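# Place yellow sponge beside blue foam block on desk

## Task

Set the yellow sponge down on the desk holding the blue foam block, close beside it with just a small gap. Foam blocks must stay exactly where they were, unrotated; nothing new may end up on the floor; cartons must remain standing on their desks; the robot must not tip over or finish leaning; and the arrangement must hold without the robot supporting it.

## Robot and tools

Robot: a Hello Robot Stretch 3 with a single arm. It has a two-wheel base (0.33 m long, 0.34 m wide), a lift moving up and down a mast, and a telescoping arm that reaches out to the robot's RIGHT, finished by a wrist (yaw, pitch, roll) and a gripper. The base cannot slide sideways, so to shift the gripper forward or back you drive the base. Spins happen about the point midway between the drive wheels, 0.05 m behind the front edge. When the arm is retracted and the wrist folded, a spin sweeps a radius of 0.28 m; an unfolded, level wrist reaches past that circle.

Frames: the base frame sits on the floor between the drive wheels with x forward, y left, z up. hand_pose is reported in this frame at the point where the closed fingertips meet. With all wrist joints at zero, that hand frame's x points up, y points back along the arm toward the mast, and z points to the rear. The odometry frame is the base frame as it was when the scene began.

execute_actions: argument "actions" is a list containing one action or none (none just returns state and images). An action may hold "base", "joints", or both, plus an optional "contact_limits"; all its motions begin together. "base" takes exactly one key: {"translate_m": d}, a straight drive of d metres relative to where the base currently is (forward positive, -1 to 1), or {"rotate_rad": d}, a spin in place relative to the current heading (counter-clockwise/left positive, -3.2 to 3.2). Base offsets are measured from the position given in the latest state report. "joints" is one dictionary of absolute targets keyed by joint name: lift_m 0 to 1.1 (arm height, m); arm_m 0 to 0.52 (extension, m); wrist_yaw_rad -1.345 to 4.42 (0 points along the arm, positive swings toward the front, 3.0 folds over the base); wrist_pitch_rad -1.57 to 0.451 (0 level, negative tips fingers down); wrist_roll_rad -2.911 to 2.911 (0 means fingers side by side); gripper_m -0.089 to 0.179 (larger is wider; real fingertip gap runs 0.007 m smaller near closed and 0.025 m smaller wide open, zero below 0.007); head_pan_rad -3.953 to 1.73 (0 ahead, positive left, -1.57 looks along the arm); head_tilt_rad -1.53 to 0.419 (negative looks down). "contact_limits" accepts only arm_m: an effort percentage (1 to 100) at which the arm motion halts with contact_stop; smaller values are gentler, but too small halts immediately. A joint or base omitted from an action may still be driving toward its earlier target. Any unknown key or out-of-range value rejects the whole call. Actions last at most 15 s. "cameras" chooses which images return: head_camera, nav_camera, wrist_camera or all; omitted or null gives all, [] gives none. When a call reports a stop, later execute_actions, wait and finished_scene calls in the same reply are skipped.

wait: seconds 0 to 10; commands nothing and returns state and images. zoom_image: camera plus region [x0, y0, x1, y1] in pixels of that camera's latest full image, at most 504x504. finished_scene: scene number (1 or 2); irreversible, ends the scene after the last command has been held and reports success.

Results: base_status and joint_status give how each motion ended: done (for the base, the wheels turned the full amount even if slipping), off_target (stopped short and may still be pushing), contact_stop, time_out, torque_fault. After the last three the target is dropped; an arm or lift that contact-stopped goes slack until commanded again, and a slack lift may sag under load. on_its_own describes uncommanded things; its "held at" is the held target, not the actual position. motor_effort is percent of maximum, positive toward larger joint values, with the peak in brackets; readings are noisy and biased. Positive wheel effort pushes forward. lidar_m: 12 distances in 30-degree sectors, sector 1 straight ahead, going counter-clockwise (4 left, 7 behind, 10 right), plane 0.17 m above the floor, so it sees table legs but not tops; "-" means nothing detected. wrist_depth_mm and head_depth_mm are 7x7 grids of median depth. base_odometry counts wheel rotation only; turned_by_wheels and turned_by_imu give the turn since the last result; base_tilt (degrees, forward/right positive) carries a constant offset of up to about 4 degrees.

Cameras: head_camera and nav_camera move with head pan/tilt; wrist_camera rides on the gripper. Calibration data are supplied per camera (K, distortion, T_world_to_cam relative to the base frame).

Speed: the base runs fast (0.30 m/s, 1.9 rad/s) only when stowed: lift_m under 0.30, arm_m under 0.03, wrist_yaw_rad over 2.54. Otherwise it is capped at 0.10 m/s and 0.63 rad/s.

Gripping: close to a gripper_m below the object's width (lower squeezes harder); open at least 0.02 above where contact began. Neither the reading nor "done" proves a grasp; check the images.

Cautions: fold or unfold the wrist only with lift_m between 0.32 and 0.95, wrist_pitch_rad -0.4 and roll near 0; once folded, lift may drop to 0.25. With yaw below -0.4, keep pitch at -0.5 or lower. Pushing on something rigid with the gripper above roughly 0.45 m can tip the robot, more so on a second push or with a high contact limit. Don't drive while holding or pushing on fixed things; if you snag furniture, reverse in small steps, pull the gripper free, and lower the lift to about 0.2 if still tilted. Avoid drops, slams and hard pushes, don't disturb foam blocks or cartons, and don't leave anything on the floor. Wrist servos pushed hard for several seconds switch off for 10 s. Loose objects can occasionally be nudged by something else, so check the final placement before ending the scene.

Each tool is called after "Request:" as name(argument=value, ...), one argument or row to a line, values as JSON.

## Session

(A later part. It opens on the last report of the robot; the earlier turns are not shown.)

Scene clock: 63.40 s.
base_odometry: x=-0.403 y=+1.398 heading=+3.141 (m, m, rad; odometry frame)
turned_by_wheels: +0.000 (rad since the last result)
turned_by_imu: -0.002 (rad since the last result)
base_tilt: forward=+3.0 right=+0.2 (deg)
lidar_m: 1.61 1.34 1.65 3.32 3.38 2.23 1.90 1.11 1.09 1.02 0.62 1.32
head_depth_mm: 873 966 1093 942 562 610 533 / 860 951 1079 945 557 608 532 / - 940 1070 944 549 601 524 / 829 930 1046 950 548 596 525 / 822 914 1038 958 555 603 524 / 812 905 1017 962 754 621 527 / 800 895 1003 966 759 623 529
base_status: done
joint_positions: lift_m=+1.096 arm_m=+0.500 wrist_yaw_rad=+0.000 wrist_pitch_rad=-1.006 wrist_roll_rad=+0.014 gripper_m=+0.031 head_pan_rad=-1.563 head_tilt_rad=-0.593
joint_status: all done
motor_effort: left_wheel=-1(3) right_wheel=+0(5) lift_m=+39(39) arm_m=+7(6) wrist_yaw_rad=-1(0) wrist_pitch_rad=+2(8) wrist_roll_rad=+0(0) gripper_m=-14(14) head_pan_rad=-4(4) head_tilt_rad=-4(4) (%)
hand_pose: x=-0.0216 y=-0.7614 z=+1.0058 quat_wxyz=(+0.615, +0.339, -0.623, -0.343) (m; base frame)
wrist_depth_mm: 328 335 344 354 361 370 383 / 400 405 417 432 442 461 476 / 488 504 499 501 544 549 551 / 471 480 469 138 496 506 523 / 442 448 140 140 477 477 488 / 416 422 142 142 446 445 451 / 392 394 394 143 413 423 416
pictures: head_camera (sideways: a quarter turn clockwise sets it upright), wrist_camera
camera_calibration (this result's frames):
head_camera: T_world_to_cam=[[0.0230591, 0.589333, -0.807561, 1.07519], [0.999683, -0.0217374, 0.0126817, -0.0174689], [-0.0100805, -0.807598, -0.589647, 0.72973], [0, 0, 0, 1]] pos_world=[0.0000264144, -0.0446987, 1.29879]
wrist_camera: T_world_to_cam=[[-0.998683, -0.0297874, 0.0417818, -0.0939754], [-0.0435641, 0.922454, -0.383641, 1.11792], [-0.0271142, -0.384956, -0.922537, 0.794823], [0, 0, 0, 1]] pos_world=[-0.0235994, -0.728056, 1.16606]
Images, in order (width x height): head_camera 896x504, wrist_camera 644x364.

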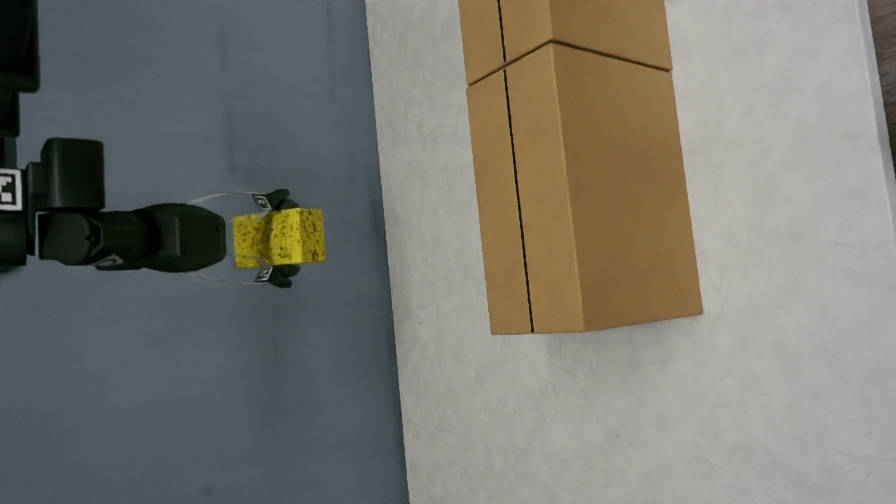

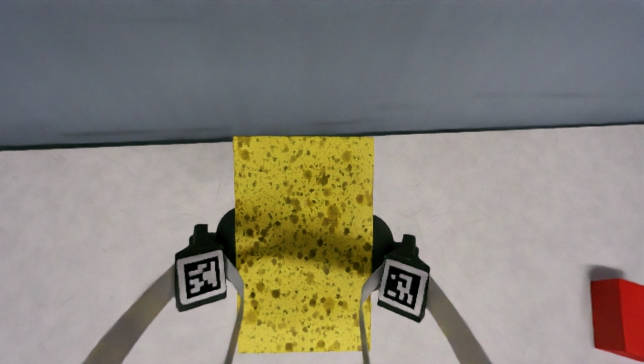

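Request:
execute_actions(
  actions=[
    {"base":{"rotate_rad":0.4},"joints":{"wrist_pitch_rad":-0.5,"arm_m":0.0}},
  ],
  cameras=[],
)

Request:
execute_actions(
  actions=[
    {"base":{"translate_m":0.5}},
  ],
  cameras=[],
)

Request:
execute_actions(
  actions=[
    {"base":{"rotate_rad":1.09}},
  ],
  cameras=[],
)

Request:
execute_actions(
  actions=[
    {"base":{"translate_m":0.8},"joints":{"arm_m":0.3}},
  ],
  cameras=["head_camera","nav_camera"],
)

Scene clock: 70.73 s.
base_odometry: x=-0.403 y=+1.398 heading=-2.742 (m, m, rad; odometry frame)
turned_by_wheels: +0.400 (rad since the last result)
turned_by_imu: +0.397 (rad since the last result)
base_tilt: forward=+3.0 right=+0.2 (deg)
lidar_m: 1.34 1.66 3.29 3.42 2.23 1.90 1.10 1.12 1.02 0.62 1.21 1.61
head_depth_mm: - - - - - 569 521 / - - - - - 583 523 / - - - - - 599 524 / 873 - 346 - 725 617 527 / 888 988 1134 937 750 618 550 / 917 1029 1180 1333 752 620 564 / 939 1063 1227 1437 1596 622 1107
base_status: done
joint_positions: lift_m=+1.096 arm_m=+0.003 wrist_yaw_rad=+0.000 wrist_pitch_rad=-0.520 wrist_roll_rad=+0.014 gripper_m=+0.031 head_pan_rad=-1.563 head_tilt_rad=-0.593
joint_status: all done
joint sent to its limit — the command would take arm_m past its lower limit, so that joint was sent only as far as its limit.
motor_effort: left_wheel=-2(9) right_wheel=+1(6) lift_m=+39(40) arm_m=-4(2) wrist_yaw_rad=+1(1) wrist_pitch_rad=+8(9) wrist_roll_rad=+0(0) gripper_m=-14(14) head_pan_rad=-3(4) head_tilt_rad=-4(4) (%)
hand_pose: x=-0.0215 y=-0.3586 z=+1.0869 quat_wxyz=(+0.679, +0.181, -0.688, -0.183) (m; base frame)
wrist_depth_mm: - 882 817 745 696 640 589 / - 992 901 837 758 685 634 / - - 992 881 849 757 701 / - - 747 138 835 810 776 / - - 139 140 713 717 735 / - - 142 141 373 592 607 / - 482 468 145 323 332 335
pictures: none
No camera images: the call's "cameras" was empty. Leave "cameras" out to get every camera's image.

Scene clock: 76.80 s.
base_odometry: x=-0.863 y=+1.204 heading=-2.742 (m, m, rad; odometry frame)
turned_by_wheels: +0.000 (rad since the last result)
turned_by_imu: +0.000 (rad since the last result)
base_tilt: forward=+3.0 right=+0.2 (deg)
lidar_m: 1.14 0.86 1.64 3.15 2.97 2.34 1.60 1.31 0.74 1.17 1.28 1.13
head_depth_mm: - - - - - 613 1138 / - - - - - 1304 1163 / - - - - - 1337 1173 / 1003 - 347 - 1633 1387 1177 / 1023 1147 1307 1536 1663 1374 1175 / 1055 1185 1352 1569 1693 1391 1184 / 1084 1227 1398 1671 1665 1394 1182
base_status: done
joint_positions: lift_m=+1.096 arm_m=+0.003 wrist_yaw_rad=+0.000 wrist_pitch_rad=-0.520 wrist_roll_rad=+0.014 gripper_m=+0.031 head_pan_rad=-1.563 head_tilt_rad=-0.593
joint_status: not commanded
motor_effort: left_wheel=-1(4) right_wheel=+1(5) lift_m=+39(40) arm_m=-4(4) wrist_yaw_rad=+0(0) wrist_pitch_rad=+9(9) wrist_roll_rad=+0(0) gripper_m=-14(14) head_pan_rad=-4(4) head_tilt_rad=-4(4) (%)
hand_pose: x=-0.0215 y=-0.3586 z=+1.0869 quat_wxyz=(+0.679, +0.181, -0.688, -0.183) (m; base frame)
wrist_depth_mm: 964 - 986 899 823 766 712 / 999 - - 962 890 831 776 / - - - - 972 898 864 / - - - 138 - 853 880 / - - 140 140 740 710 729 / - - 142 142 602 603 613 / - - - 144 - 522 525
pictures: none
No camera images: the call's "cameras" was empty. Leave "cameras" out to get every camera's image.

Scene clock: 79.47 s.
base_odometry: x=-0.863 y=+1.204 heading=-1.652 (m, m, rad; odometry frame)
turned_by_wheels: +1.090 (rad since the last result)
turned_by_imu: +1.085 (rad since the last result)
base_tilt: forward=+2.9 right=+0.2 (deg)
lidar_m: 1.36 3.47 2.57 2.35 1.60 1.29 0.74 1.17 1.26 1.13 1.14 0.86
head_depth_mm: - - - - - 1334 1161 / - - - - - 1301 1163 / - - - - - 1335 1171 / 931 - 346 - 1555 1379 1172 / 926 1020 1143 1344 1543 1379 1182 / 899 993 1126 1283 1507 1394 1181 / 888 984 1103 1253 1452 1387 1179
base_status: done
joint_positions: lift_m=+1.096 arm_m=+0.003 wrist_yaw_rad=+0.000 wrist_pitch_rad=-0.520 wrist_roll_rad=+0.014 gripper_m=+0.031 head_pan_rad=-1.563 head_tilt_rad=-0.593
joint_status: not commanded
motor_effort: left_wheel=-1(7) right_wheel=+1(5) lift_m=+39(40) arm_m=-4(4) wrist_yaw_rad=+0(0) wrist_pitch_rad=+8(8) wrist_roll_rad=+0(0) gripper_m=-14(14) head_pan_rad=-4(4) head_tilt_rad=-4(4) (%)
hand_pose: x=-0.0215 y=-0.3586 z=+1.0869 quat_wxyz=(+0.679, +0.181, -0.688, -0.183) (m; base frame)
wrist_depth_mm: 760 775 791 831 889 939 958 / 813 842 896 933 987 - - / 874 950 950 984 - - - / 795 - - 138 - - - / - - 139 140 - - - / - - 142 142 - - - / 840 - - 144 - - -
pictures: none
No camera images: the call's "cameras" was empty. Leave "cameras" out to get every camera's image.

Scene clock: 88.70 s.
base_odometry: x=-0.928 y=+0.407 heading=-1.652 (m, m, rad; odometry frame)
turned_by_wheels: +0.000 (rad since the last result)
turned_by_imu: -0.001 (rad since the last result)
base_tilt: forward=+3.0 right=+0.2 (deg)
lidar_m: 2.34 2.38 3.06 2.49 2.74 2.16 1.54 1.75 0.59 0.58 0.59 0.59
head_depth_mm: 892 981 1111 1284 742 610 522 / - 968 1092 986 743 614 524 / - 947 1068 950 723 558 524 / 803 - 1037 954 518 497 525 / 808 895 1013 955 518 476 527 / 788 878 988 962 519 464 517 / 774 859 962 969 521 452 508
base_status: done
joint_positions: lift_m=+1.096 arm_m=+0.300 wrist_yaw_rad=+0.000 wrist_pitch_rad=-0.520 wrist_roll_rad=+0.014 gripper_m=+0.031 head_pan_rad=-1.563 head_tilt_rad=-0.593
joint_status: all done
motor_effort: left_wheel=-1(3) right_wheel=+1(5) lift_m=+39(40) arm_m=+7(4) wrist_yaw_rad=+0(0) wrist_pitch_rad=+8(8) wrist_roll_rad=+0(0) gripper_m=-13(14) head_pan_rad=-4(3) head_tilt_rad=-4(3) (%)
hand_pose: x=-0.0215 y=-0.6551 z=+1.0869 quat_wxyz=(+0.679, +0.181, -0.688, -0.183) (m; base frame)
wrist_depth_mm: 376 391 415 431 459 484 504 / 415 435 454 484 506 546 578 / 457 480 502 513 581 610 650 / 507 538 538 138 660 723 741 / 569 609 139 140 785 852 957 / 530 547 142 142 947 - - / 470 475 467 144 500 - -
pictures: head_camera (sideways: a quarter turn clockwise sets it upright), nav_camera (sideways: a quarter turn counterclockwise sets it upright)
camera_calibration (this result's frames):
head_camera: T_world_to_cam=[[0.0230697, 0.589409, -0.807505, 1.07512], [0.999683, -0.0217575, 0.0126789, -0.0174652], [-0.0100963, -0.807541, -0.589724, 0.72983], [0, 0, 0, 1]] pos_world=[0.0000255649, -0.0446982, 1.29879]
nav_camera: T_world_to_cam=[[-0.00217325, -0.582354, 0.812933, -1.01176], [-0.999973, 0.00695151, 0.00230652, 0.0562063], [-0.00699431, -0.812906, -0.582353, 0.715982], [0, 0, 0, 1]] pos_world=[0.0590138, -0.00756724, 1.23932]
Images, in order (width x height): head_camera 896x504, nav_camera 672x504.

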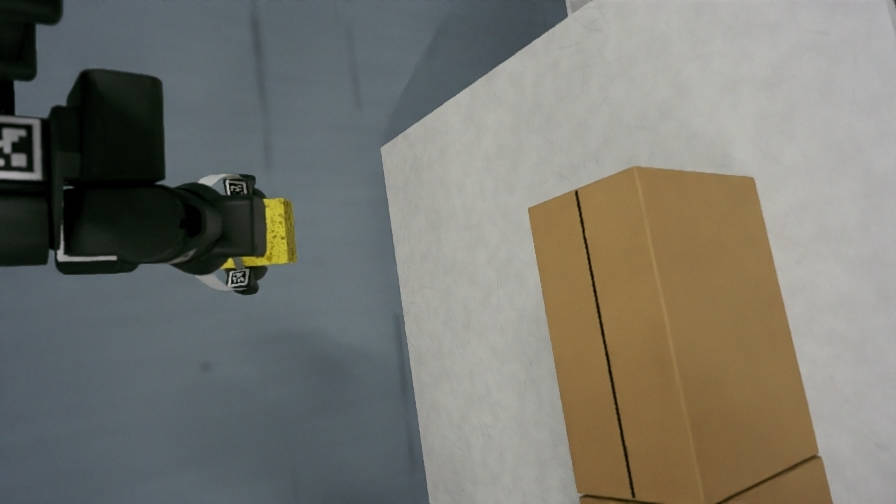

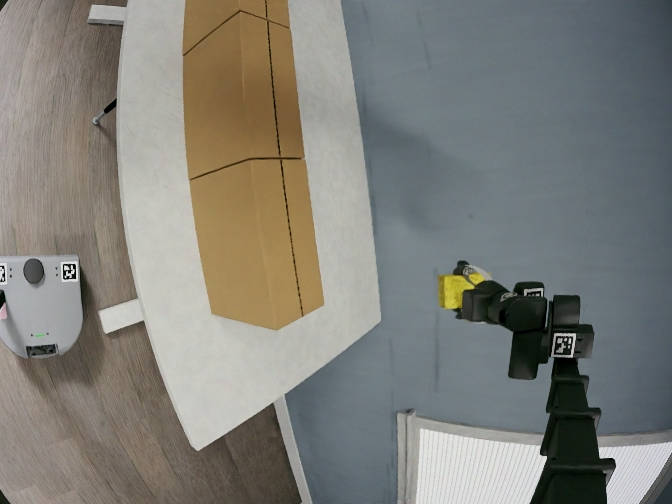

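Wrong skew direction; correct.

Request:
execute_actions(
  actions=[
    {"base":{"rotate_rad":0.2},"joints":{"arm_m":0.42}},
  ],
  cameras=[],
)

Request:
execute_actions(
  actions=[
    {"base":{"translate_m":0.45},"joints":{"wrist_pitch_rad":-1.1}},
  ],
  cameras=["head_camera","wrist_camera"],
)

Scene clock: 91.73 s.
base_odometry: x=-0.928 y=+0.407 heading=-1.452 (m, m, rad; odometry frame)
turned_by_wheels: +0.200 (rad since the last result)
turned_by_imu: +0.199 (rad since the last result)
base_tilt: forward=+3.0 right=+0.2 (deg)
lidar_m: 2.38 2.83 2.86 2.49 2.18 2.01 1.54 1.38 0.58 0.99 0.59 0.59
head_depth_mm: 823 898 1019 942 744 613 521 / 796 898 1014 946 530 493 523 / - 901 1014 950 514 491 525 / 801 697 1018 955 516 488 526 / 804 894 1014 956 517 487 526 / 807 900 1017 960 521 486 528 / 804 900 1016 966 523 483 531
base_status: done
joint_positions: lift_m=+1.096 arm_m=+0.420 wrist_yaw_rad=+0.000 wrist_pitch_rad=-0.519 wrist_roll_rad=+0.014 gripper_m=+0.031 head_pan_rad=-1.563 head_tilt_rad=-0.593
joint_status: all done
motor_effort: left_wheel=-2(8) right_wheel=+1(7) lift_m=+39(40) arm_m=+6(10) wrist_yaw_rad=+0(0) wrist_pitch_rad=+8(8) wrist_roll_rad=+0(0) gripper_m=-14(14) head_pan_rad=-4(3) head_tilt_rad=-4(4) (%)
hand_pose: x=-0.0215 y=-0.7751 z=+1.0870 quat_wxyz=(+0.679, +0.181, -0.688, -0.183) (m; base frame)
wrist_depth_mm: 304 306 302 300 300 299 296 / 339 337 333 333 329 331 329 / 379 380 363 356 372 371 366 / 427 429 407 138 419 417 414 / 505 493 139 140 478 483 479 / 558 565 141 142 556 573 572 / 466 472 464 144 504 530 695
pictures: none
No camera images: the call's "cameras" was empty. Leave "cameras" out to get every camera's image.

Scene clock: 97.47 s.
base_odometry: x=-0.875 y=-0.040 heading=-1.452 (m, m, rad; odometry frame)
turned_by_wheels: +0.000 (rad since the last result)
turned_by_imu: -0.001 (rad since the last result)
base_tilt: forward=+3.0 right=+0.3 (deg)
lidar_m: 1.92 2.46 2.83 2.46 2.65 2.48 1.98 0.86 0.56 0.33 0.60 0.76
head_depth_mm: 832 906 1026 940 511 495 523 / 805 914 1026 944 511 491 522 / - 907 1009 945 513 488 524 / 810 - 667 948 516 485 525 / 810 901 1029 957 518 485 526 / 812 903 1034 962 520 482 528 / 813 910 1027 962 521 480 530
base_status: done
joint_positions: lift_m=+1.096 arm_m=+0.420 wrist_yaw_rad=+0.000 wrist_pitch_rad=-1.104 wrist_roll_rad=+0.014 gripper_m=+0.031 head_pan_rad=-1.563 head_tilt_rad=-0.593
joint_status: all done
motor_effort: left_wheel=-2(3) right_wheel=+1(5) lift_m=+40(40) arm_m=+6(6) wrist_yaw_rad=+0(1) wrist_pitch_rad=+1(7) wrist_roll_rad=+0(0) gripper_m=-13(14) head_pan_rad=-4(4) head_tilt_rad=-4(4) (%)
hand_pose: x=-0.0216 y=-0.6584 z=+0.9954 quat_wxyz=(+0.598, +0.368, -0.606, -0.374) (m; base frame)
wrist_depth_mm: 499 496 482 470 462 449 447 / 495 502 516 535 548 538 542 / 472 478 485 496 506 517 526 / 448 450 450 138 480 484 501 / 427 429 140 140 456 461 470 / 404 413 142 142 437 441 445 / 387 393 393 144 410 423 419
pictures: head_camera (sideways: a quarter turn clockwise sets it upright), wrist_camera
camera_calibration (this result's frames):
head_camera: T_world_to_cam=[[0.0230701, 0.589426, -0.807493, 1.07511], [0.999683, -0.0217587, 0.0126783, -0.0174645], [-0.0100971, -0.807529, -0.589741, 0.729852], [0, 0, 0, 1]] pos_world=[0.0000255218, -0.0446982, 1.29878]
wrist_camera: T_world_to_cam=[[-0.99868, -0.033758, 0.0387026, -0.0900309], [-0.0435984, 0.955569, -0.291525, 0.949046], [-0.0271417, -0.292827, -0.95578, 0.918693], [0, 0, 0, 1]] pos_world=[-0.0236003, -0.640899, 1.15822]
Images, in order (width x height): head_camera 896x504, wrist_camera 644x364.

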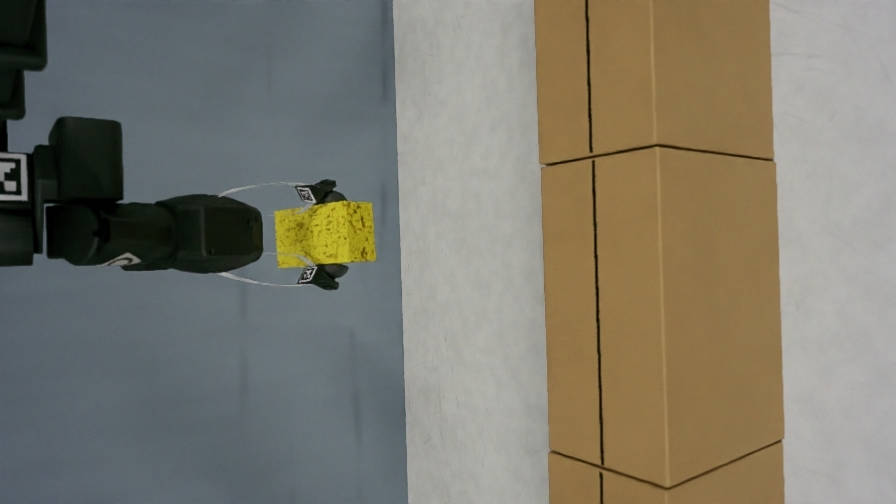

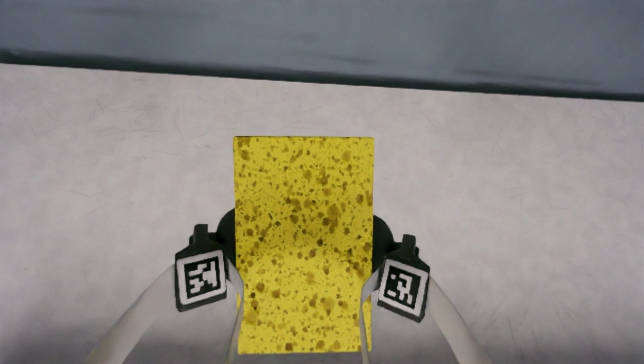

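Request:
execute_actions(
  actions=[
    {"base":{"translate_m":0.4},"joints":{"wrist_pitch_rad":-1.4,"arm_m":0.5}},
  ],
  cameras=["nav_camera","wrist_camera"],
)

Scene clock: 103.50 s.
base_odometry: x=-0.828 y=-0.438 heading=-1.452 (m, m, rad; odometry frame)
turned_by_wheels: +0.000 (rad since the last result)
turned_by_imu: -0.001 (rad since the last result)
base_tilt: forward=+2.9 right=+0.2 (deg)
lidar_m: 1.53 2.05 2.18 2.51 2.83 2.83 2.37 0.48 0.58 0.55 0.55 1.47
head_depth_mm: 833 913 1032 943 511 496 520 / 831 911 1036 941 514 493 522 / - 913 1019 948 514 491 524 / 820 - 696 954 515 490 525 / 819 911 1034 957 750 620 526 / 821 914 1034 963 754 621 529 / 818 914 1037 1172 760 622 528
base_status: done
joint_positions: lift_m=+1.096 arm_m=+0.500 wrist_yaw_rad=+0.000 wrist_pitch_rad=-1.398 wrist_roll_rad=+0.014 gripper_m=+0.031 head_pan_rad=-1.563 head_tilt_rad=-0.593
joint_status: all done
motor_effort: left_wheel=-2(2) right_wheel=+1(5) lift_m=+40(40) arm_m=+6(7) wrist_yaw_rad=+0(0) wrist_pitch_rad=-1(1) wrist_roll_rad=+0(0) gripper_m=-14(13) head_pan_rad=-4(3) head_tilt_rad=-4(3) (%)
hand_pose: x=-0.0216 y=-0.6649 z=+0.9785 quat_wxyz=(+0.538, +0.452, -0.545, -0.458) (m; base frame)
wrist_depth_mm: 689 422 426 431 434 445 447 / - 420 422 430 434 436 441 / - 419 421 426 439 439 446 / - 422 421 138 431 437 447 / - 419 139 140 432 437 444 / - 416 142 142 431 438 444 / - 419 423 145 432 436 440
pictures: nav_camera (sideways: a quarter turn counterclockwise sets it upright), wrist_camera
camera_calibration (this result's frames):
nav_camera: T_world_to_cam=[[-0.00217361, -0.58237, 0.812921, -1.01174], [-0.999973, 0.00695229, 0.00230681, 0.0562059], [-0.00699508, -0.812894, -0.58237, 0.716003], [0, 0, 0, 1]] pos_world=[0.0590138, -0.00756602, 1.23932]
wrist_camera: T_world_to_cam=[[-0.998686, -0.0433036, 0.0274139, -0.0849416], [-0.0433767, 0.999057, -0.00207543, 0.69602], [-0.0272982, -0.00326182, -0.999622, 1.13607], [0, 0, 0, 1]] pos_world=[-0.0236265, -0.695336, 1.13941]
Images, in order (width x height): nav_camera 672x504, wrist_camera 644x364.

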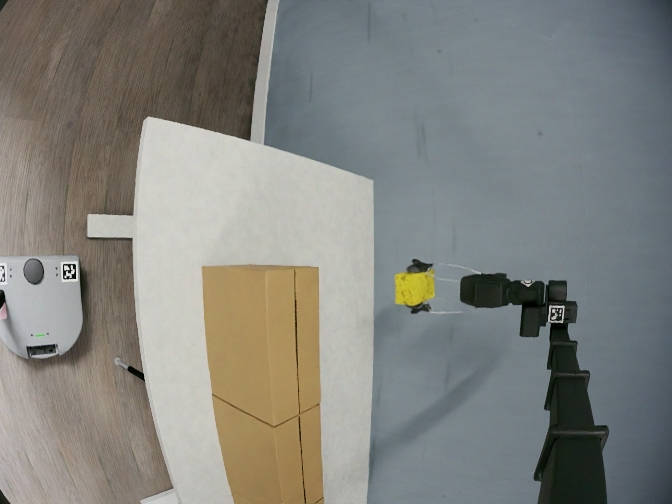

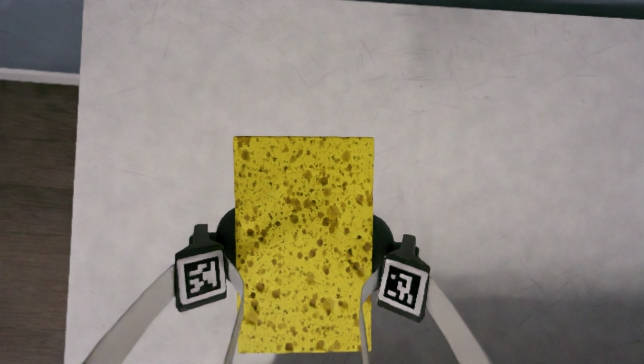

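Request:
execute_actions(
  actions=[
    {"base":{"translate_m":0.85},"joints":{"wrist_pitch_rad":-0.2,"arm_m":0.0}},
  ],
  cameras=[],
)

Request:
execute_actions(
  actions=[
    {"base":{"rotate_rad":1.56},"joints":{"head_tilt_rad":-0.4}},
  ],
  cameras=[],
)

Request:
execute_actions(
  actions=[
    {"base":{"translate_m":0.5}},
  ],
)

Scene clock: 114.40 s.
base_odometry: x=-0.727 y=-1.282 heading=-1.452 (m, m, rad; odometry frame)
turned_by_wheels: +0.000 (rad since the last result)
turned_by_imu: +0.000 (rad since the last result)
base_tilt: forward=+3.0 right=+0.2 (deg)
lidar_m: 1.12 0.71 1.62 2.72 2.86 3.57 3.64 0.86 1.06 1.02 1.07 1.15
head_depth_mm: - - - - - 1364 1167 / - - - - - 1337 1168 / - - - - - 1331 1177 / - - - 1241 1472 1388 1179 / 833 930 1057 1214 1421 1384 1171 / 828 927 1050 1215 1424 1388 1184 / 828 932 1053 1207 1433 1399 1186
base_status: done
joint_positions: lift_m=+1.096 arm_m=+0.003 wrist_yaw_rad=+0.000 wrist_pitch_rad=-0.223 wrist_roll_rad=+0.014 gripper_m=+0.031 head_pan_rad=-1.563 head_tilt_rad=-0.593
joint_status: all done
joint sent to its limit — the command would take arm_m past its lower limit, so that joint was sent only as far as its limit.
motor_effort: left_wheel=-2(2) right_wheel=+1(5) lift_m=+40(39) arm_m=-4(6) wrist_yaw_rad=+0(0) wrist_pitch_rad=+10(10) wrist_roll_rad=+0(0) gripper_m=-14(13) head_pan_rad=-4(4) head_tilt_rad=-4(4) (%)
hand_pose: x=-0.0214 y=-0.3928 z=+1.1550 quat_wxyz=(+0.698, +0.078, -0.707, -0.079) (m; base frame)
wrist_depth_mm: 691 694 701 719 701 715 712 / 738 743 748 771 738 761 758 / 780 801 788 762 803 792 811 / 838 850 835 138 857 862 847 / 915 912 140 140 883 918 914 / 982 970 142 142 948 972 873 / - - - 145 - - 694
pictures: none
No camera images: the call's "cameras" was empty. Leave "cameras" out to get every camera's image.

Scene clock: 117.80 s.
base_odometry: x=-0.727 y=-1.282 heading=+0.108 (m, m, rad; odometry frame)
turned_by_wheels: +1.560 (rad since the last result)
turned_by_imu: +1.553 (rad since the last result)
base_tilt: forward=+2.9 right=+0.3 (deg)
lidar_m: 2.72 2.80 3.57 3.23 0.86 1.06 1.03 1.07 1.16 1.12 0.71 1.60
head_depth_mm: 904 - - - - - 1255 / 907 - - - - - 1223 / 907 - - - - - 1245 / 910 963 - - 1333 1453 1292 / 907 979 1073 1183 1308 1453 1297 / 908 983 1058 861 1311 1446 1177 / 905 985 1074 816 573 490 1245
base_status: done
joint_positions: lift_m=+1.096 arm_m=+0.003 wrist_yaw_rad=+0.000 wrist_pitch_rad=-0.223 wrist_roll_rad=+0.014 gripper_m=+0.031 head_pan_rad=-1.563 head_tilt_rad=-0.409
joint_status: all done
motor_effort: left_wheel=-2(7) right_wheel=+2(4) lift_m=+40(40) arm_m=-5(5) wrist_yaw_rad=+0(0) wrist_pitch_rad=+9(10) wrist_roll_rad=+0(0) gripper_m=-13(14) head_pan_rad=-3(4) head_tilt_rad=+5(24) (%)
hand_pose: x=-0.0214 y=-0.3928 z=+1.1550 quat_wxyz=(+0.698, +0.078, -0.707, -0.079) (m; base frame)
wrist_depth_mm: 783 784 785 784 804 773 813 / 835 833 815 845 842 855 847 / 885 896 870 859 877 904 902 / 716 737 663 139 941 949 983 / 519 537 139 140 - - - / 410 430 142 142 - - - / 340 - - 145 - - -
pictures: none
No camera images: the call's "cameras" was empty. Leave "cameras" out to get every camera's image.

Scene clock: 123.87 s.
base_odometry: x=-0.230 y=-1.228 heading=+0.108 (m, m, rad; odometry frame)
turned_by_wheels: +0.000 (rad since the last result)
turned_by_imu: +0.000 (rad since the last result)
base_tilt: forward=+3.0 right=+0.3 (deg)
lidar_m: 2.22 2.31 2.90 3.21 2.15 1.24 1.52 1.58 0.68 0.68 1.16 1.23
head_depth_mm: 911 - - - - - 1247 / 912 - - - - - 1134 / 910 - - - - - 1254 / 914 971 - - 542 437 1257 / 912 985 1062 478 516 438 1267 / 912 985 1061 471 509 439 1274 / 911 986 1063 470 509 441 1274
base_status: done
joint_positions: lift_m=+1.096 arm_m=+0.003 wrist_yaw_rad=+0.000 wrist_pitch_rad=-0.223 wrist_roll_rad=+0.014 gripper_m=+0.031 head_pan_rad=-1.563 head_tilt_rad=-0.409
joint_status: not commanded
motor_effort: left_wheel=-2(3) right_wheel=+1(5) lift_m=+40(39) arm_m=-4(5) wrist_yaw_rad=+0(1) wrist_pitch_rad=+10(10) wrist_roll_rad=+0(0) gripper_m=-13(14) head_pan_rad=-4(3) head_tilt_rad=+5(5) (%)
hand_pose: x=-0.0214 y=-0.3928 z=+1.1550 quat_wxyz=(+0.698, +0.078, -0.707, -0.079) (m; base frame)
wrist_depth_mm: 792 773 803 785 794 809 813 / 825 838 828 853 835 848 855 / 882 889 891 867 908 906 910 / 284 295 266 138 943 955 961 / 245 247 139 140 637 - - / 264 262 141 142 470 521 - / 286 290 282 144 369 380 -
pictures: head_camera (sideways: a quarter turn clockwise sets it upright), nav_camera (sideways: a quarter turn counterclockwise sets it upright), wrist_camera
camera_calibration (this result's frames):
head_camera: T_world_to_cam=[[0.0242746, 0.431591, -0.901743, 1.19801], [0.999661, -0.0189558, 0.017838, -0.0241853], [-0.00939456, -0.90187, -0.431905, 0.524485], [0, 0, 0, 1]] pos_world=[0.0000232705, -0.0444895, 1.30725]
nav_camera: T_world_to_cam=[[-0.00338475, -0.423658, 0.905816, -1.13288], [-0.999974, 0.00714395, -0.000395299, 0.0597235], [-0.00630363, -0.905794, -0.423672, 0.509512], [0, 0, 0, 1]] pos_world=[0.0590993, -0.0188685, 1.24207]
wrist_camera: T_world_to_cam=[[-0.998688, 0.00761923, 0.0506359, -0.0845815], [-0.0438553, 0.383217, -0.922617, 1.24578], [-0.0264342, -0.923627, -0.38238, 0.238969], [0, 0, 0, 1]] pos_world=[-0.0235195, -0.256041, 1.24504]
Images, in order (width x height): head_camera 896x504, nav_camera 672x504, wrist_camera 644x364.

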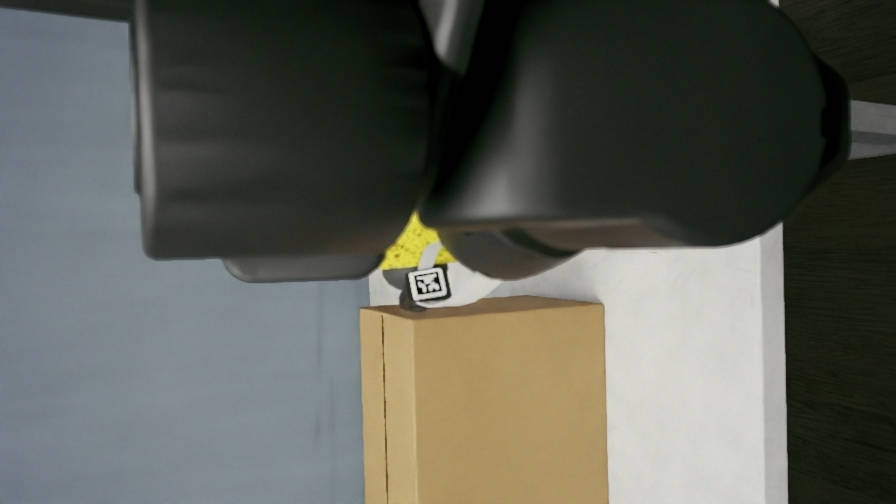

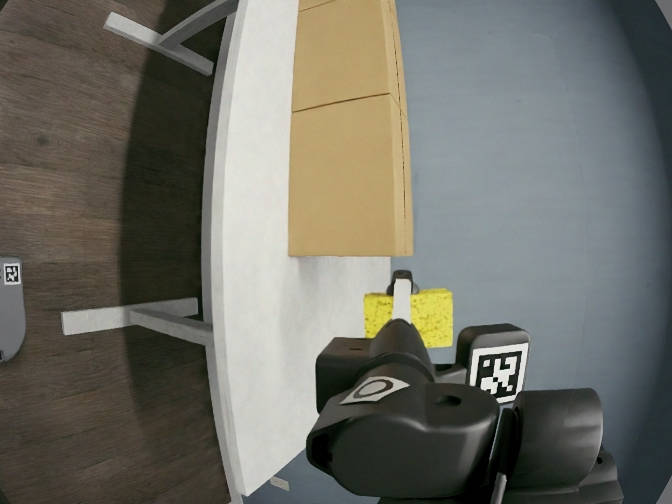

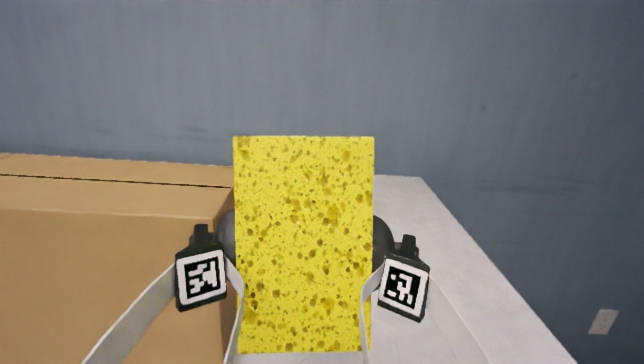

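Request:
execute_actions(
  actions=[
    {"base":{"translate_m":-0.08},"joints":{"arm_m":0.52}},
  ],
  cameras=[],
)

Request:
execute_actions(
  actions=[
    {"joints":{"wrist_yaw_rad":1.2,"wrist_pitch_rad":-0.3}},
  ],
)

Scene clock: 130.47 s.
base_odometry: x=-0.310 y=-1.236 heading=+0.108 (m, m, rad; odometry frame)
turned_by_wheels: +0.000 (rad since the last result)
turned_by_imu: +0.000 (rad since the last result)
base_tilt: forward=+3.0 right=+0.3 (deg)
lidar_m: 2.29 2.39 2.96 3.64 1.40 1.17 1.45 1.50 1.16 0.66 1.16 1.29
head_depth_mm: 902 1016 1075 1141 553 430 1252 / 899 1015 1067 782 557 432 1257 / 911 - 1065 788 561 435 1015 / 910 965 1080 797 563 436 1264 / 913 986 1062 804 565 438 1263 / 908 989 1059 547 525 440 1272 / 910 991 1059 469 509 441 1277
base_status: done
joint_positions: lift_m=+1.096 arm_m=+0.520 wrist_yaw_rad=+0.000 wrist_pitch_rad=-0.222 wrist_roll_rad=+0.014 gripper_m=+0.031 head_pan_rad=-1.563 head_tilt_rad=-0.409
joint_status: all done
motor_effort: left_wheel=-1(7) right_wheel=+1(2) lift_m=+39(40) arm_m=+7(5) wrist_yaw_rad=+0(0) wrist_pitch_rad=+9(10) wrist_roll_rad=+0(0) gripper_m=-13(13) head_pan_rad=-3(4) head_tilt_rad=+5(4) (%)
hand_pose: x=-0.0214 y=-0.9092 z=+1.1551 quat_wxyz=(+0.698, +0.078, -0.707, -0.079) (m; base frame)
wrist_depth_mm: 314 316 315 318 318 321 323 / 334 335 336 337 339 338 340 / 354 358 353 352 358 360 364 / 376 381 372 138 385 387 386 / 404 405 139 140 408 419 417 / 427 437 141 142 449 453 456 / 337 344 329 144 363 473 489
pictures: none
No camera images: the call's "cameras" was empty. Leave "cameras" out to get every camera's image.

Scene clock: 132.07 s.
base_odometry: x=-0.310 y=-1.236 heading=+0.108 (m, m, rad; odometry frame)
turned_by_wheels: +0.000 (rad since the last result)
turned_by_imu: +0.000 (rad since the last result)
base_tilt: forward=+3.0 right=+0.3 (deg)
lidar_m: 2.30 2.39 2.95 3.64 1.40 1.17 1.45 1.50 1.16 0.66 1.17 1.29
head_depth_mm: 902 1014 1072 1144 552 431 1250 / 904 1013 1071 785 557 433 1254 / 912 1004 1056 790 560 434 1010 / 912 975 1081 795 563 436 1268 / 910 978 1083 803 566 438 1276 / 909 992 1040 548 525 440 1264 / 910 987 862 470 506 442 1271
base_status: not commanded
joint_positions: lift_m=+1.096 arm_m=+0.520 wrist_yaw_rad=+1.198 wrist_pitch_rad=-0.316 wrist_roll_rad=+0.014 gripper_m=+0.031 head_pan_rad=-1.563 head_tilt_rad=-0.409
joint_status: all done
motor_effort: left_wheel=-2(2) right_wheel=+2(1) lift_m=+40(40) arm_m=+6(7) wrist_yaw_rad=+3(3) wrist_pitch_rad=+7(7) wrist_roll_rad=+0(0) gripper_m=-14(13) head_pan_rad=-3(3) head_tilt_rad=+5(5) (%)
hand_pose: x=+0.1984 y=-0.7507 z=+1.1325 quat_wxyz=(+0.636, +0.488, -0.518, +0.298) (m; base frame)
wrist_depth_mm: - - - - 621 441 339 / 513 - - - 630 448 349 / 322 675 896 909 658 457 349 / 275 536 543 138 616 462 357 / 264 436 139 140 522 479 360 / 253 366 141 142 399 413 369 / 242 310 299 144 317 336 349
pictures: head_camera (sideways: a quarter turn clockwise sets it upright), nav_camera (sideways: a quarter turn counterclockwise sets it upright), wrist_camera
camera_calibration (this result's frames):
head_camera: T_world_to_cam=[[0.0242775, 0.431439, -0.901815, 1.1981], [0.999661, -0.0189569, 0.0178424, -0.0241911], [-0.00939767, -0.901943, -0.431753, 0.524288], [0, 0, 0, 1]] pos_world=[0.0000230833, -0.0444886, 1.30726]
nav_camera: T_world_to_cam=[[-0.00338762, -0.423506, 0.905887, -1.13298], [-0.999974, 0.00714793, -0.000397771, 0.0597268], [-0.00630676, -0.905865, -0.42352, 0.509315], [0, 0, 0, 1]] pos_world=[0.0590993, -0.0188788, 1.24208]
wrist_camera: T_world_to_cam=[[-0.367081, -0.928781, 0.0511685, -0.69013], [-0.451403, 0.12977, -0.882834, 1.21739], [0.813319, -0.347169, -0.466891, 0.267436], [0, 0, 0, 1]] pos_world=[0.0786905, -0.706115, 1.23493]
Images, in order (width x height): head_camera 896x504, nav_camera 672x504, wrist_camera 644x364.

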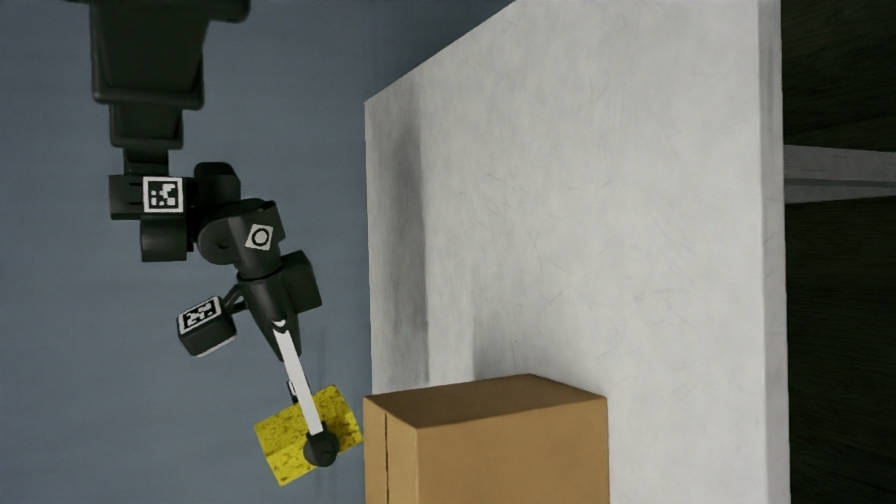

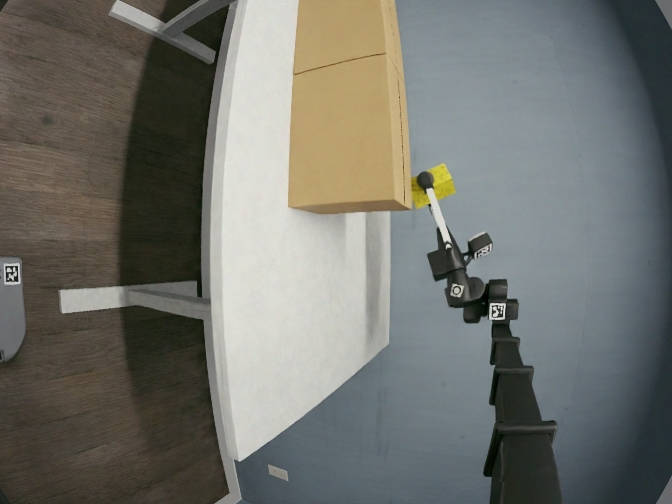

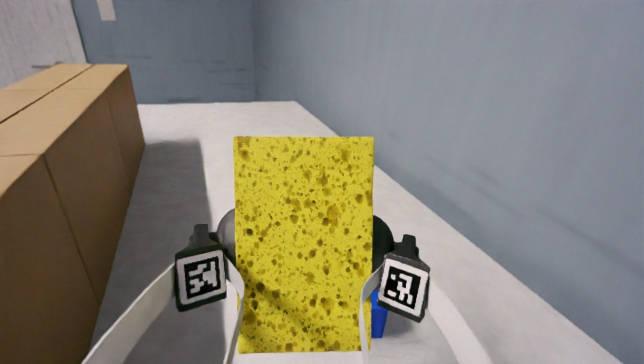

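Request:
execute_actions(
  actions=[
    {"joints":{"wrist_yaw_rad":0.5,"wrist_pitch_rad":-0.7}},
  ],
  cameras=["wrist_camera"],
)

Scene clock: 134.60 s.
base_odometry: x=-0.310 y=-1.236 heading=+0.108 (m, m, rad; odometry frame)
turned_by_wheels: +0.000 (rad since the last result)
turned_by_imu: +0.000 (rad since the last result)
base_tilt: forward=+2.9 right=+0.2 (deg)
lidar_m: 2.29 2.39 2.95 3.64 1.40 1.17 1.45 1.50 1.16 0.66 1.17 1.29
head_depth_mm: 904 1004 1086 1142 555 430 1248 / 898 1016 1064 782 558 434 1262 / 912 - 1064 789 562 435 1015 / 907 965 1039 796 563 435 1262 / 904 985 1048 799 567 438 1263 / 909 986 1062 547 526 440 1274 / 909 991 1060 469 508 442 1274
base_status: not commanded
joint_positions: lift_m=+1.096 arm_m=+0.520 wrist_yaw_rad=+0.502 wrist_pitch_rad=-0.711 wrist_roll_rad=+0.014 gripper_m=+0.031 head_pan_rad=-1.563 head_tilt_rad=-0.409
joint_status: all done
motor_effort: left_wheel=-2(1) right_wheel=+1(1) lift_m=+40(40) arm_m=+6(6) wrist_yaw_rad=-2(0) wrist_pitch_rad=+4(7) wrist_roll_rad=+0(0) gripper_m=-13(13) head_pan_rad=-4(3) head_tilt_rad=+5(5) (%)
hand_pose: x=+0.0643 y=-0.8211 z=+1.0496 quat_wxyz=(+0.699, +0.403, -0.585, -0.077) (m; base frame)
wrist_depth_mm: 501 516 492 411 357 312 278 / 412 426 441 449 389 345 303 / 338 311 368 380 397 380 329 / 297 287 302 138 337 343 356 / 271 274 139 140 300 300 308 / 242 247 142 142 260 264 270 / 219 223 218 144 232 240 244
pictures: wrist_camera
camera_calibration (this result's frames):
wrist_camera: T_world_to_cam=[[-0.867519, -0.495026, 0.0485754, -0.409357], [-0.409363, 0.655082, -0.63505, 1.26138], [0.282546, -0.570803, -0.770942, 0.482991], [0, 0, 0, 1]] pos_world=[0.0247693, -0.753255, 1.19328]
Images, in order (width x height): wrist_camera 644x364.

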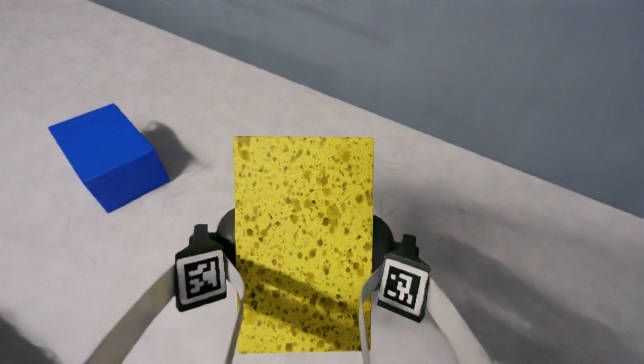

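Request:
execute_actions(
  actions=[
    {"base":{"rotate_rad":0.5},"joints":{"arm_m":0.1,"wrist_yaw_rad":0,"wrist_pitch_rad":-0.2}},
  ],
  cameras=[],
)

Request:
execute_actions(
  actions=[
    {"base":{"translate_m":-0.31}},
  ],
  cameras=[],
)

Request:
execute_actions(
  actions=[
    {"base":{"rotate_rad":-0.5}},
  ],
  cameras=[],
)

Request:
execute_actions(
  actions=[
    {"base":{"translate_m":0.25},"joints":{"arm_m":0.5,"wrist_yaw_rad":1.57,"wrist_pitch_rad":-0.9}},
  ],
  cameras=["head_camera","wrist_camera"],
)

Scene clock: 141.07 s.
base_odometry: x=-0.310 y=-1.236 heading=+0.607 (m, m, rad; odometry frame)
turned_by_wheels: +0.500 (rad since the last result)
turned_by_imu: +0.497 (rad since the last result)
base_tilt: forward=+3.0 right=+0.3 (deg)
lidar_m: 2.37 2.95 3.20 1.42 1.40 1.45 1.50 1.17 0.66 1.16 1.29 2.30
head_depth_mm: - - - 664 555 431 1191 / 928 - - - 515 433 1256 / 985 - - - 389 417 1290 / 1039 1128 827 500 374 383 1292 / 1095 1198 1265 533 391 421 1292 / 1158 1268 689 536 413 1495 1306 / 1233 1363 699 659 444 1543 1305
base_status: done
joint_positions: lift_m=+1.097 arm_m=+0.100 wrist_yaw_rad=+0.001 wrist_pitch_rad=-0.218 wrist_roll_rad=+0.020 gripper_m=+0.031 head_pan_rad=-1.563 head_tilt_rad=-0.408
joint_status: all done
motor_effort: left_wheel=-2(9) right_wheel=+1(9) lift_m=+37(39) arm_m=-4(4) wrist_yaw_rad=+0(3) wrist_pitch_rad=+8(10) wrist_roll_rad=-3(3) gripper_m=-13(14) head_pan_rad=-4(4) head_tilt_rad=+4(5) (%)
hand_pose: x=-0.0213 y=-0.4903 z=+1.1563 quat_wxyz=(+0.696, +0.077, -0.709, -0.078) (m; base frame)
wrist_depth_mm: - - 987 829 733 655 589 / - - - 885 756 676 600 / 464 - - 870 805 713 639 / 351 305 308 138 819 740 658 / 400 301 139 139 601 622 644 / 404 299 142 141 463 473 487 / 207 210 200 144 366 387 392
pictures: none
No camera images: the call's "cameras" was empty. Leave "cameras" out to get every camera's image.

Scene clock: 145.10 s.
base_odometry: x=-0.564 y=-1.413 heading=+0.607 (m, m, rad; odometry frame)
turned_by_wheels: +0.000 (rad since the last result)
turned_by_imu: +0.000 (rad since the last result)
base_tilt: forward=+3.0 right=+0.2 (deg)
lidar_m: 2.66 3.26 3.33 1.07 1.22 1.17 1.21 1.01 0.55 0.52 1.36 2.56
head_depth_mm: - - - 664 555 432 363 / 799 - - - 558 432 354 / 850 - - - 538 435 355 / 893 975 744 751 563 436 357 / 944 1029 1119 801 567 438 357 / 1001 1099 1187 808 567 439 359 / 1050 1167 1261 813 571 443 369
base_status: done
joint_positions: lift_m=+1.097 arm_m=+0.100 wrist_yaw_rad=+0.001 wrist_pitch_rad=-0.218 wrist_roll_rad=+0.020 gripper_m=+0.031 head_pan_rad=-1.563 head_tilt_rad=-0.408
joint_status: not commanded
motor_effort: left_wheel=-1(5) right_wheel=+2(2) lift_m=+37(37) arm_m=-4(4) wrist_yaw_rad=+0(1) wrist_pitch_rad=+7(7) wrist_roll_rad=-3(3) gripper_m=-14(14) head_pan_rad=-4(4) head_tilt_rad=+5(5) (%)
hand_pose: x=-0.0213 y=-0.4903 z=+1.1563 quat_wxyz=(+0.696, +0.077, -0.709, -0.078) (m; base frame)
wrist_depth_mm: - 927 769 673 591 523 476 / - - 820 708 619 542 490 / - - 894 697 650 572 512 / 732 762 574 138 684 581 532 / 527 538 140 140 632 604 559 / 417 431 141 142 464 477 580 / 347 351 331 144 369 384 601
pictures: none
No camera images: the call's "cameras" was empty. Leave "cameras" out to get every camera's image.

Scene clock: 146.83 s.
base_odometry: x=-0.564 y=-1.413 heading=+0.107 (m, m, rad; odometry frame)
turned_by_wheels: -0.500 (rad since the last result)
turned_by_imu: -0.498 (rad since the last result)
base_tilt: forward=+3.0 right=+0.2 (deg)
lidar_m: 2.56 2.68 3.64 3.32 1.07 1.21 1.18 1.22 1.00 0.52 0.52 1.39
head_depth_mm: - - - 1074 1136 1288 1281 / 771 - - - 1137 1278 1295 / 783 - - - 1153 1287 1289 / 785 838 663 797 1096 1239 1231 / 782 848 927 801 568 439 358 / 782 849 924 809 570 439 358 / 785 845 923 817 571 442 359
base_status: done
joint_positions: lift_m=+1.097 arm_m=+0.100 wrist_yaw_rad=+0.001 wrist_pitch_rad=-0.218 wrist_roll_rad=+0.020 gripper_m=+0.031 head_pan_rad=-1.563 head_tilt_rad=-0.408
joint_status: not commanded
motor_effort: left_wheel=+2(6) right_wheel=-2(5) lift_m=+37(37) arm_m=-4(4) wrist_yaw_rad=+0(0) wrist_pitch_rad=+7(8) wrist_roll_rad=-3(3) gripper_m=-14(14) head_pan_rad=-4(4) head_tilt_rad=+4(5) (%)
hand_pose: x=-0.0213 y=-0.4903 z=+1.1563 quat_wxyz=(+0.696, +0.077, -0.709, -0.078) (m; base frame)
wrist_depth_mm: 549 557 561 564 565 571 569 / 591 594 596 600 603 604 614 / 624 620 623 621 642 647 636 / 667 678 663 138 673 675 693 / 523 552 139 141 721 730 763 / 419 434 142 142 794 813 789 / 341 351 335 145 850 872 883
pictures: none
No camera images: the call's "cameras" was empty. Leave "cameras" out to get every camera's image.

Scene clock: 150.97 s.
base_odometry: x=-0.316 y=-1.387 heading=+0.108 (m, m, rad; odometry frame)
turned_by_wheels: +0.000 (rad since the last result)
turned_by_imu: +0.000 (rad since the last result)
base_tilt: forward=+2.9 right=+0.2 (deg)
lidar_m: 2.31 2.42 3.08 3.35 1.49 1.25 1.42 1.36 1.00 0.51 1.01 1.24
head_depth_mm: 782 877 927 1004 555 431 352 / 777 873 935 786 557 434 354 / 787 860 930 792 560 434 354 / 788 841 955 793 564 436 356 / 784 845 929 717 565 439 357 / 784 847 928 689 570 440 359 / 783 851 926 812 572 442 359
base_status: done
joint_positions: lift_m=+1.097 arm_m=+0.500 wrist_yaw_rad=+1.569 wrist_pitch_rad=-0.908 wrist_roll_rad=+0.020 gripper_m=+0.031 head_pan_rad=-1.563 head_tilt_rad=-0.408
joint_status: all done
motor_effort: left_wheel=+1(7) right_wheel=-2(2) lift_m=+37(37) arm_m=+7(8) wrist_yaw_rad=+2(4) wrist_pitch_rad=+4(7) wrist_roll_rad=-3(3) gripper_m=-13(13) head_pan_rad=-4(3) head_tilt_rad=+4(5) (%)
hand_pose: x=+0.1173 y=-0.6451 z=+1.0184 quat_wxyz=(+0.667, +0.670, -0.237, +0.223) (m; base frame)
wrist_depth_mm: 341 346 358 358 368 377 371 / 303 310 317 307 324 339 350 / 277 279 284 294 296 303 317 / 251 253 250 138 269 275 280 / 230 234 140 141 248 250 256 / 214 217 142 142 228 230 233 / 198 201 199 144 210 214 217
pictures: head_camera (sideways: a quarter turn clockwise sets it upright), wrist_camera
camera_calibration (this result's frames):
head_camera: T_world_to_cam=[[0.0242805, 0.43122, -0.90192, 1.19824], [0.999661, -0.0189556, 0.0178489, -0.0241995], [-0.00939967, -0.902048, -0.431534, 0.524003], [0, 0, 0, 1]] pos_world=[0.0000229356, -0.0444873, 1.30727]
wrist_camera: T_world_to_cam=[[0.0185786, -0.998992, 0.0408728, -0.695981], [-0.880847, -0.035695, -0.472053, 0.591654], [0.473036, -0.0272326, -0.880622, 0.984453], [0, 0, 0, 1]] pos_world=[0.0684053, -0.647351, 1.17467]
Images, in order (width x height): head_camera 896x504, wrist_camera 644x364.

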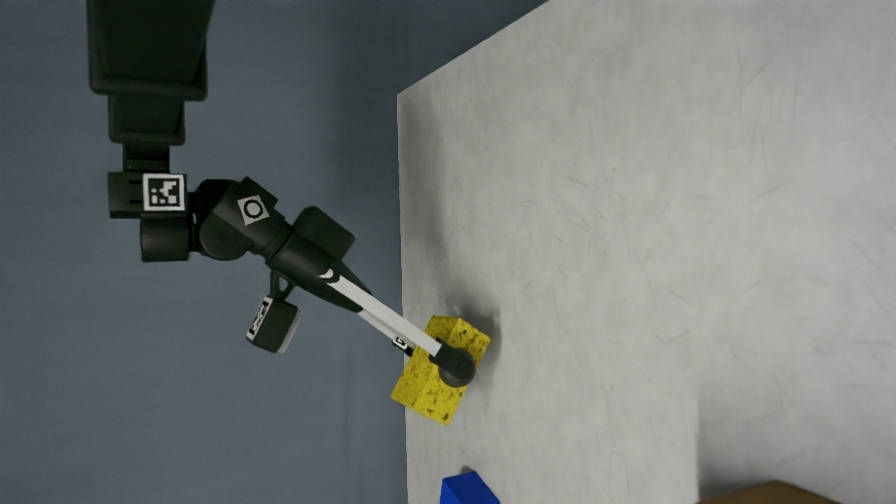

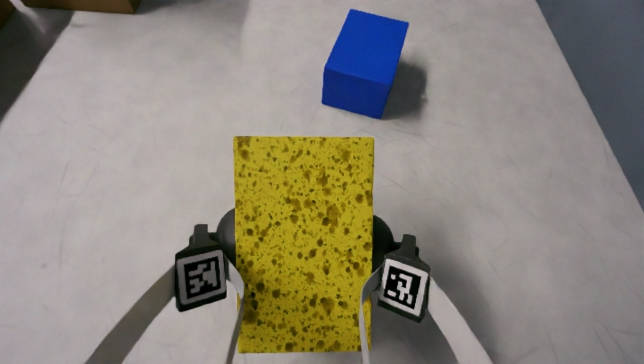

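Request:
execute_actions(
  actions=[
    {"joints":{"arm_m":0.52,"wrist_pitch_rad":-1.5}},
  ],
  cameras=[],
)

Request:
execute_actions(
  actions=[
    {"base":{"translate_m":0.19}},
  ],
  cameras=["head_camera","wrist_camera"],
)

Scene clock: 153.40 s.
base_odometry: x=-0.316 y=-1.387 heading=+0.108 (m, m, rad; odometry frame)
turned_by_wheels: +0.000 (rad since the last result)
turned_by_imu: +0.000 (rad since the last result)
base_tilt: forward=+2.9 right=+0.2 (deg)
lidar_m: 2.31 2.42 3.08 3.34 1.50 1.24 1.42 1.37 1.00 0.51 1.01 1.24
head_depth_mm: 780 875 935 1008 555 431 353 / 778 873 933 785 559 433 354 / 784 864 946 788 561 435 354 / 780 848 940 734 564 436 356 / 786 852 932 804 566 439 357 / 783 851 930 806 569 441 358 / 783 850 928 813 574 442 360
base_status: not commanded
joint_positions: lift_m=+1.097 arm_m=+0.520 wrist_yaw_rad=+1.569 wrist_pitch_rad=-1.495 wrist_roll_rad=+0.020 gripper_m=+0.031 head_pan_rad=-1.563 head_tilt_rad=-0.408
joint_status: all done
motor_effort: left_wheel=+2(2) right_wheel=-2(2) lift_m=+37(37) arm_m=+6(7) wrist_yaw_rad=+2(2) wrist_pitch_rad=-2(3) wrist_roll_rad=-3(3) gripper_m=-14(14) head_pan_rad=-4(4) head_tilt_rad=+5(5) (%)
hand_pose: x=-0.0261 y=-0.6648 z=+0.9779 quat_wxyz=(+0.707, +0.707, -0.034, +0.019) (m; base frame)
wrist_depth_mm: 178 180 181 183 184 185 187 / 181 182 184 184 187 189 191 / 183 185 185 186 189 191 193 / 186 187 188 138 192 195 196 / 189 190 140 140 194 197 199 / 192 193 141 143 199 199 201 / 194 196 196 144 202 205 206
pictures: none
No camera images: the call's "cameras" was empty. Leave "cameras" out to get every camera's image.

Scene clock: 156.53 s.
base_odometry: x=-0.127 y=-1.366 heading=+0.108 (m, m, rad; odometry frame)
turned_by_wheels: +0.000 (rad since the last result)
turned_by_imu: -0.001 (rad since the last result)
base_tilt: forward=+3.0 right=+0.2 (deg)
lidar_m: 2.12 2.22 2.95 3.36 2.31 1.39 1.61 1.37 0.57 0.97 1.01 1.07
head_depth_mm: 779 877 937 777 554 432 352 / 780 872 930 783 558 432 354 / 785 865 948 790 559 308 - / 786 849 941 733 563 299 - / 783 852 928 757 566 300 - / 784 851 928 767 570 302 - / 784 851 925 817 572 303 -
base_status: done
joint_positions: lift_m=+1.097 arm_m=+0.520 wrist_yaw_rad=+1.569 wrist_pitch_rad=-1.496 wrist_roll_rad=+0.020 gripper_m=+0.031 head_pan_rad=-1.563 head_tilt_rad=-0.408
joint_status: not commanded
motor_effort: left_wheel=+1(5) right_wheel=-2(3) lift_m=+37(37) arm_m=+6(6) wrist_yaw_rad=+2(2) wrist_pitch_rad=-2(3) wrist_roll_rad=-3(3) gripper_m=-13(14) head_pan_rad=-4(3) head_tilt_rad=+5(5) (%)
hand_pose: x=-0.0263 y=-0.6648 z=+0.9779 quat_wxyz=(+0.707, +0.707, -0.034, +0.018) (m; base frame)
wrist_depth_mm: 178 180 181 164 150 187 188 / 181 182 184 185 187 189 190 / 184 185 186 187 190 192 193 / 187 188 189 139 193 195 197 / 189 191 139 141 195 197 200 / 191 193 142 142 199 200 202 / 194 197 197 144 201 202 207
pictures: head_camera (sideways: a quarter turn clockwise sets it upright), wrist_camera
camera_calibration (this result's frames):
head_camera: T_world_to_cam=[[0.0242805, 0.431219, -0.90192, 1.19824], [0.999661, -0.0189556, 0.0178489, -0.0241995], [-0.00939967, -0.902048, -0.431533, 0.524002], [0, 0, 0, 1]] pos_world=[0.0000229355, -0.0444873, 1.30727]
wrist_camera: T_world_to_cam=[[0.0373288, -0.999046, 0.0226497, -0.693087], [-0.994782, -0.0349968, 0.0958333, -0.112511], [-0.0949492, -0.0261089, -0.99514, 1.11397], [0, 0, 0, 1]] pos_world=[0.0197186, -0.667279, 1.13503]
Images, in order (width x height): head_camera 896x504, wrist_camera 644x364.

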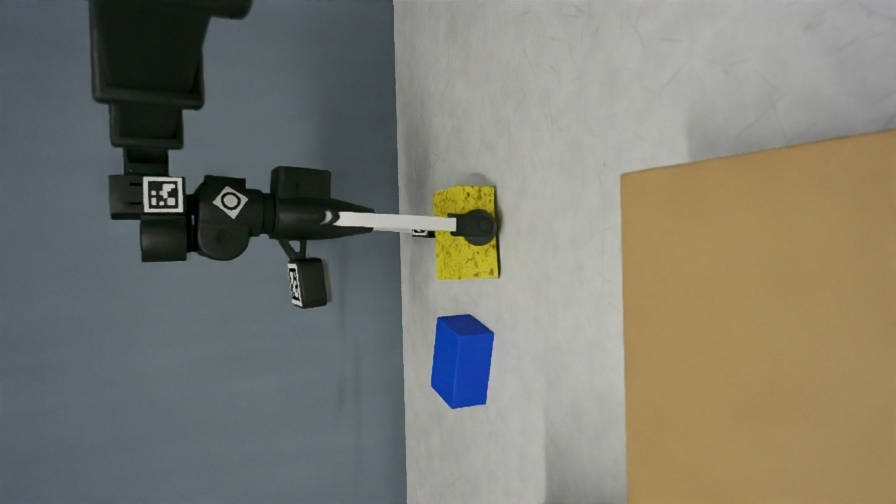

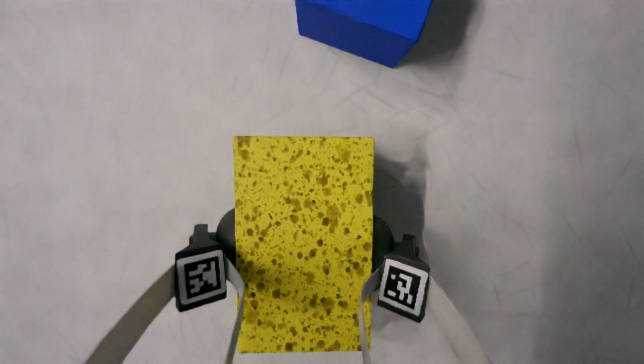

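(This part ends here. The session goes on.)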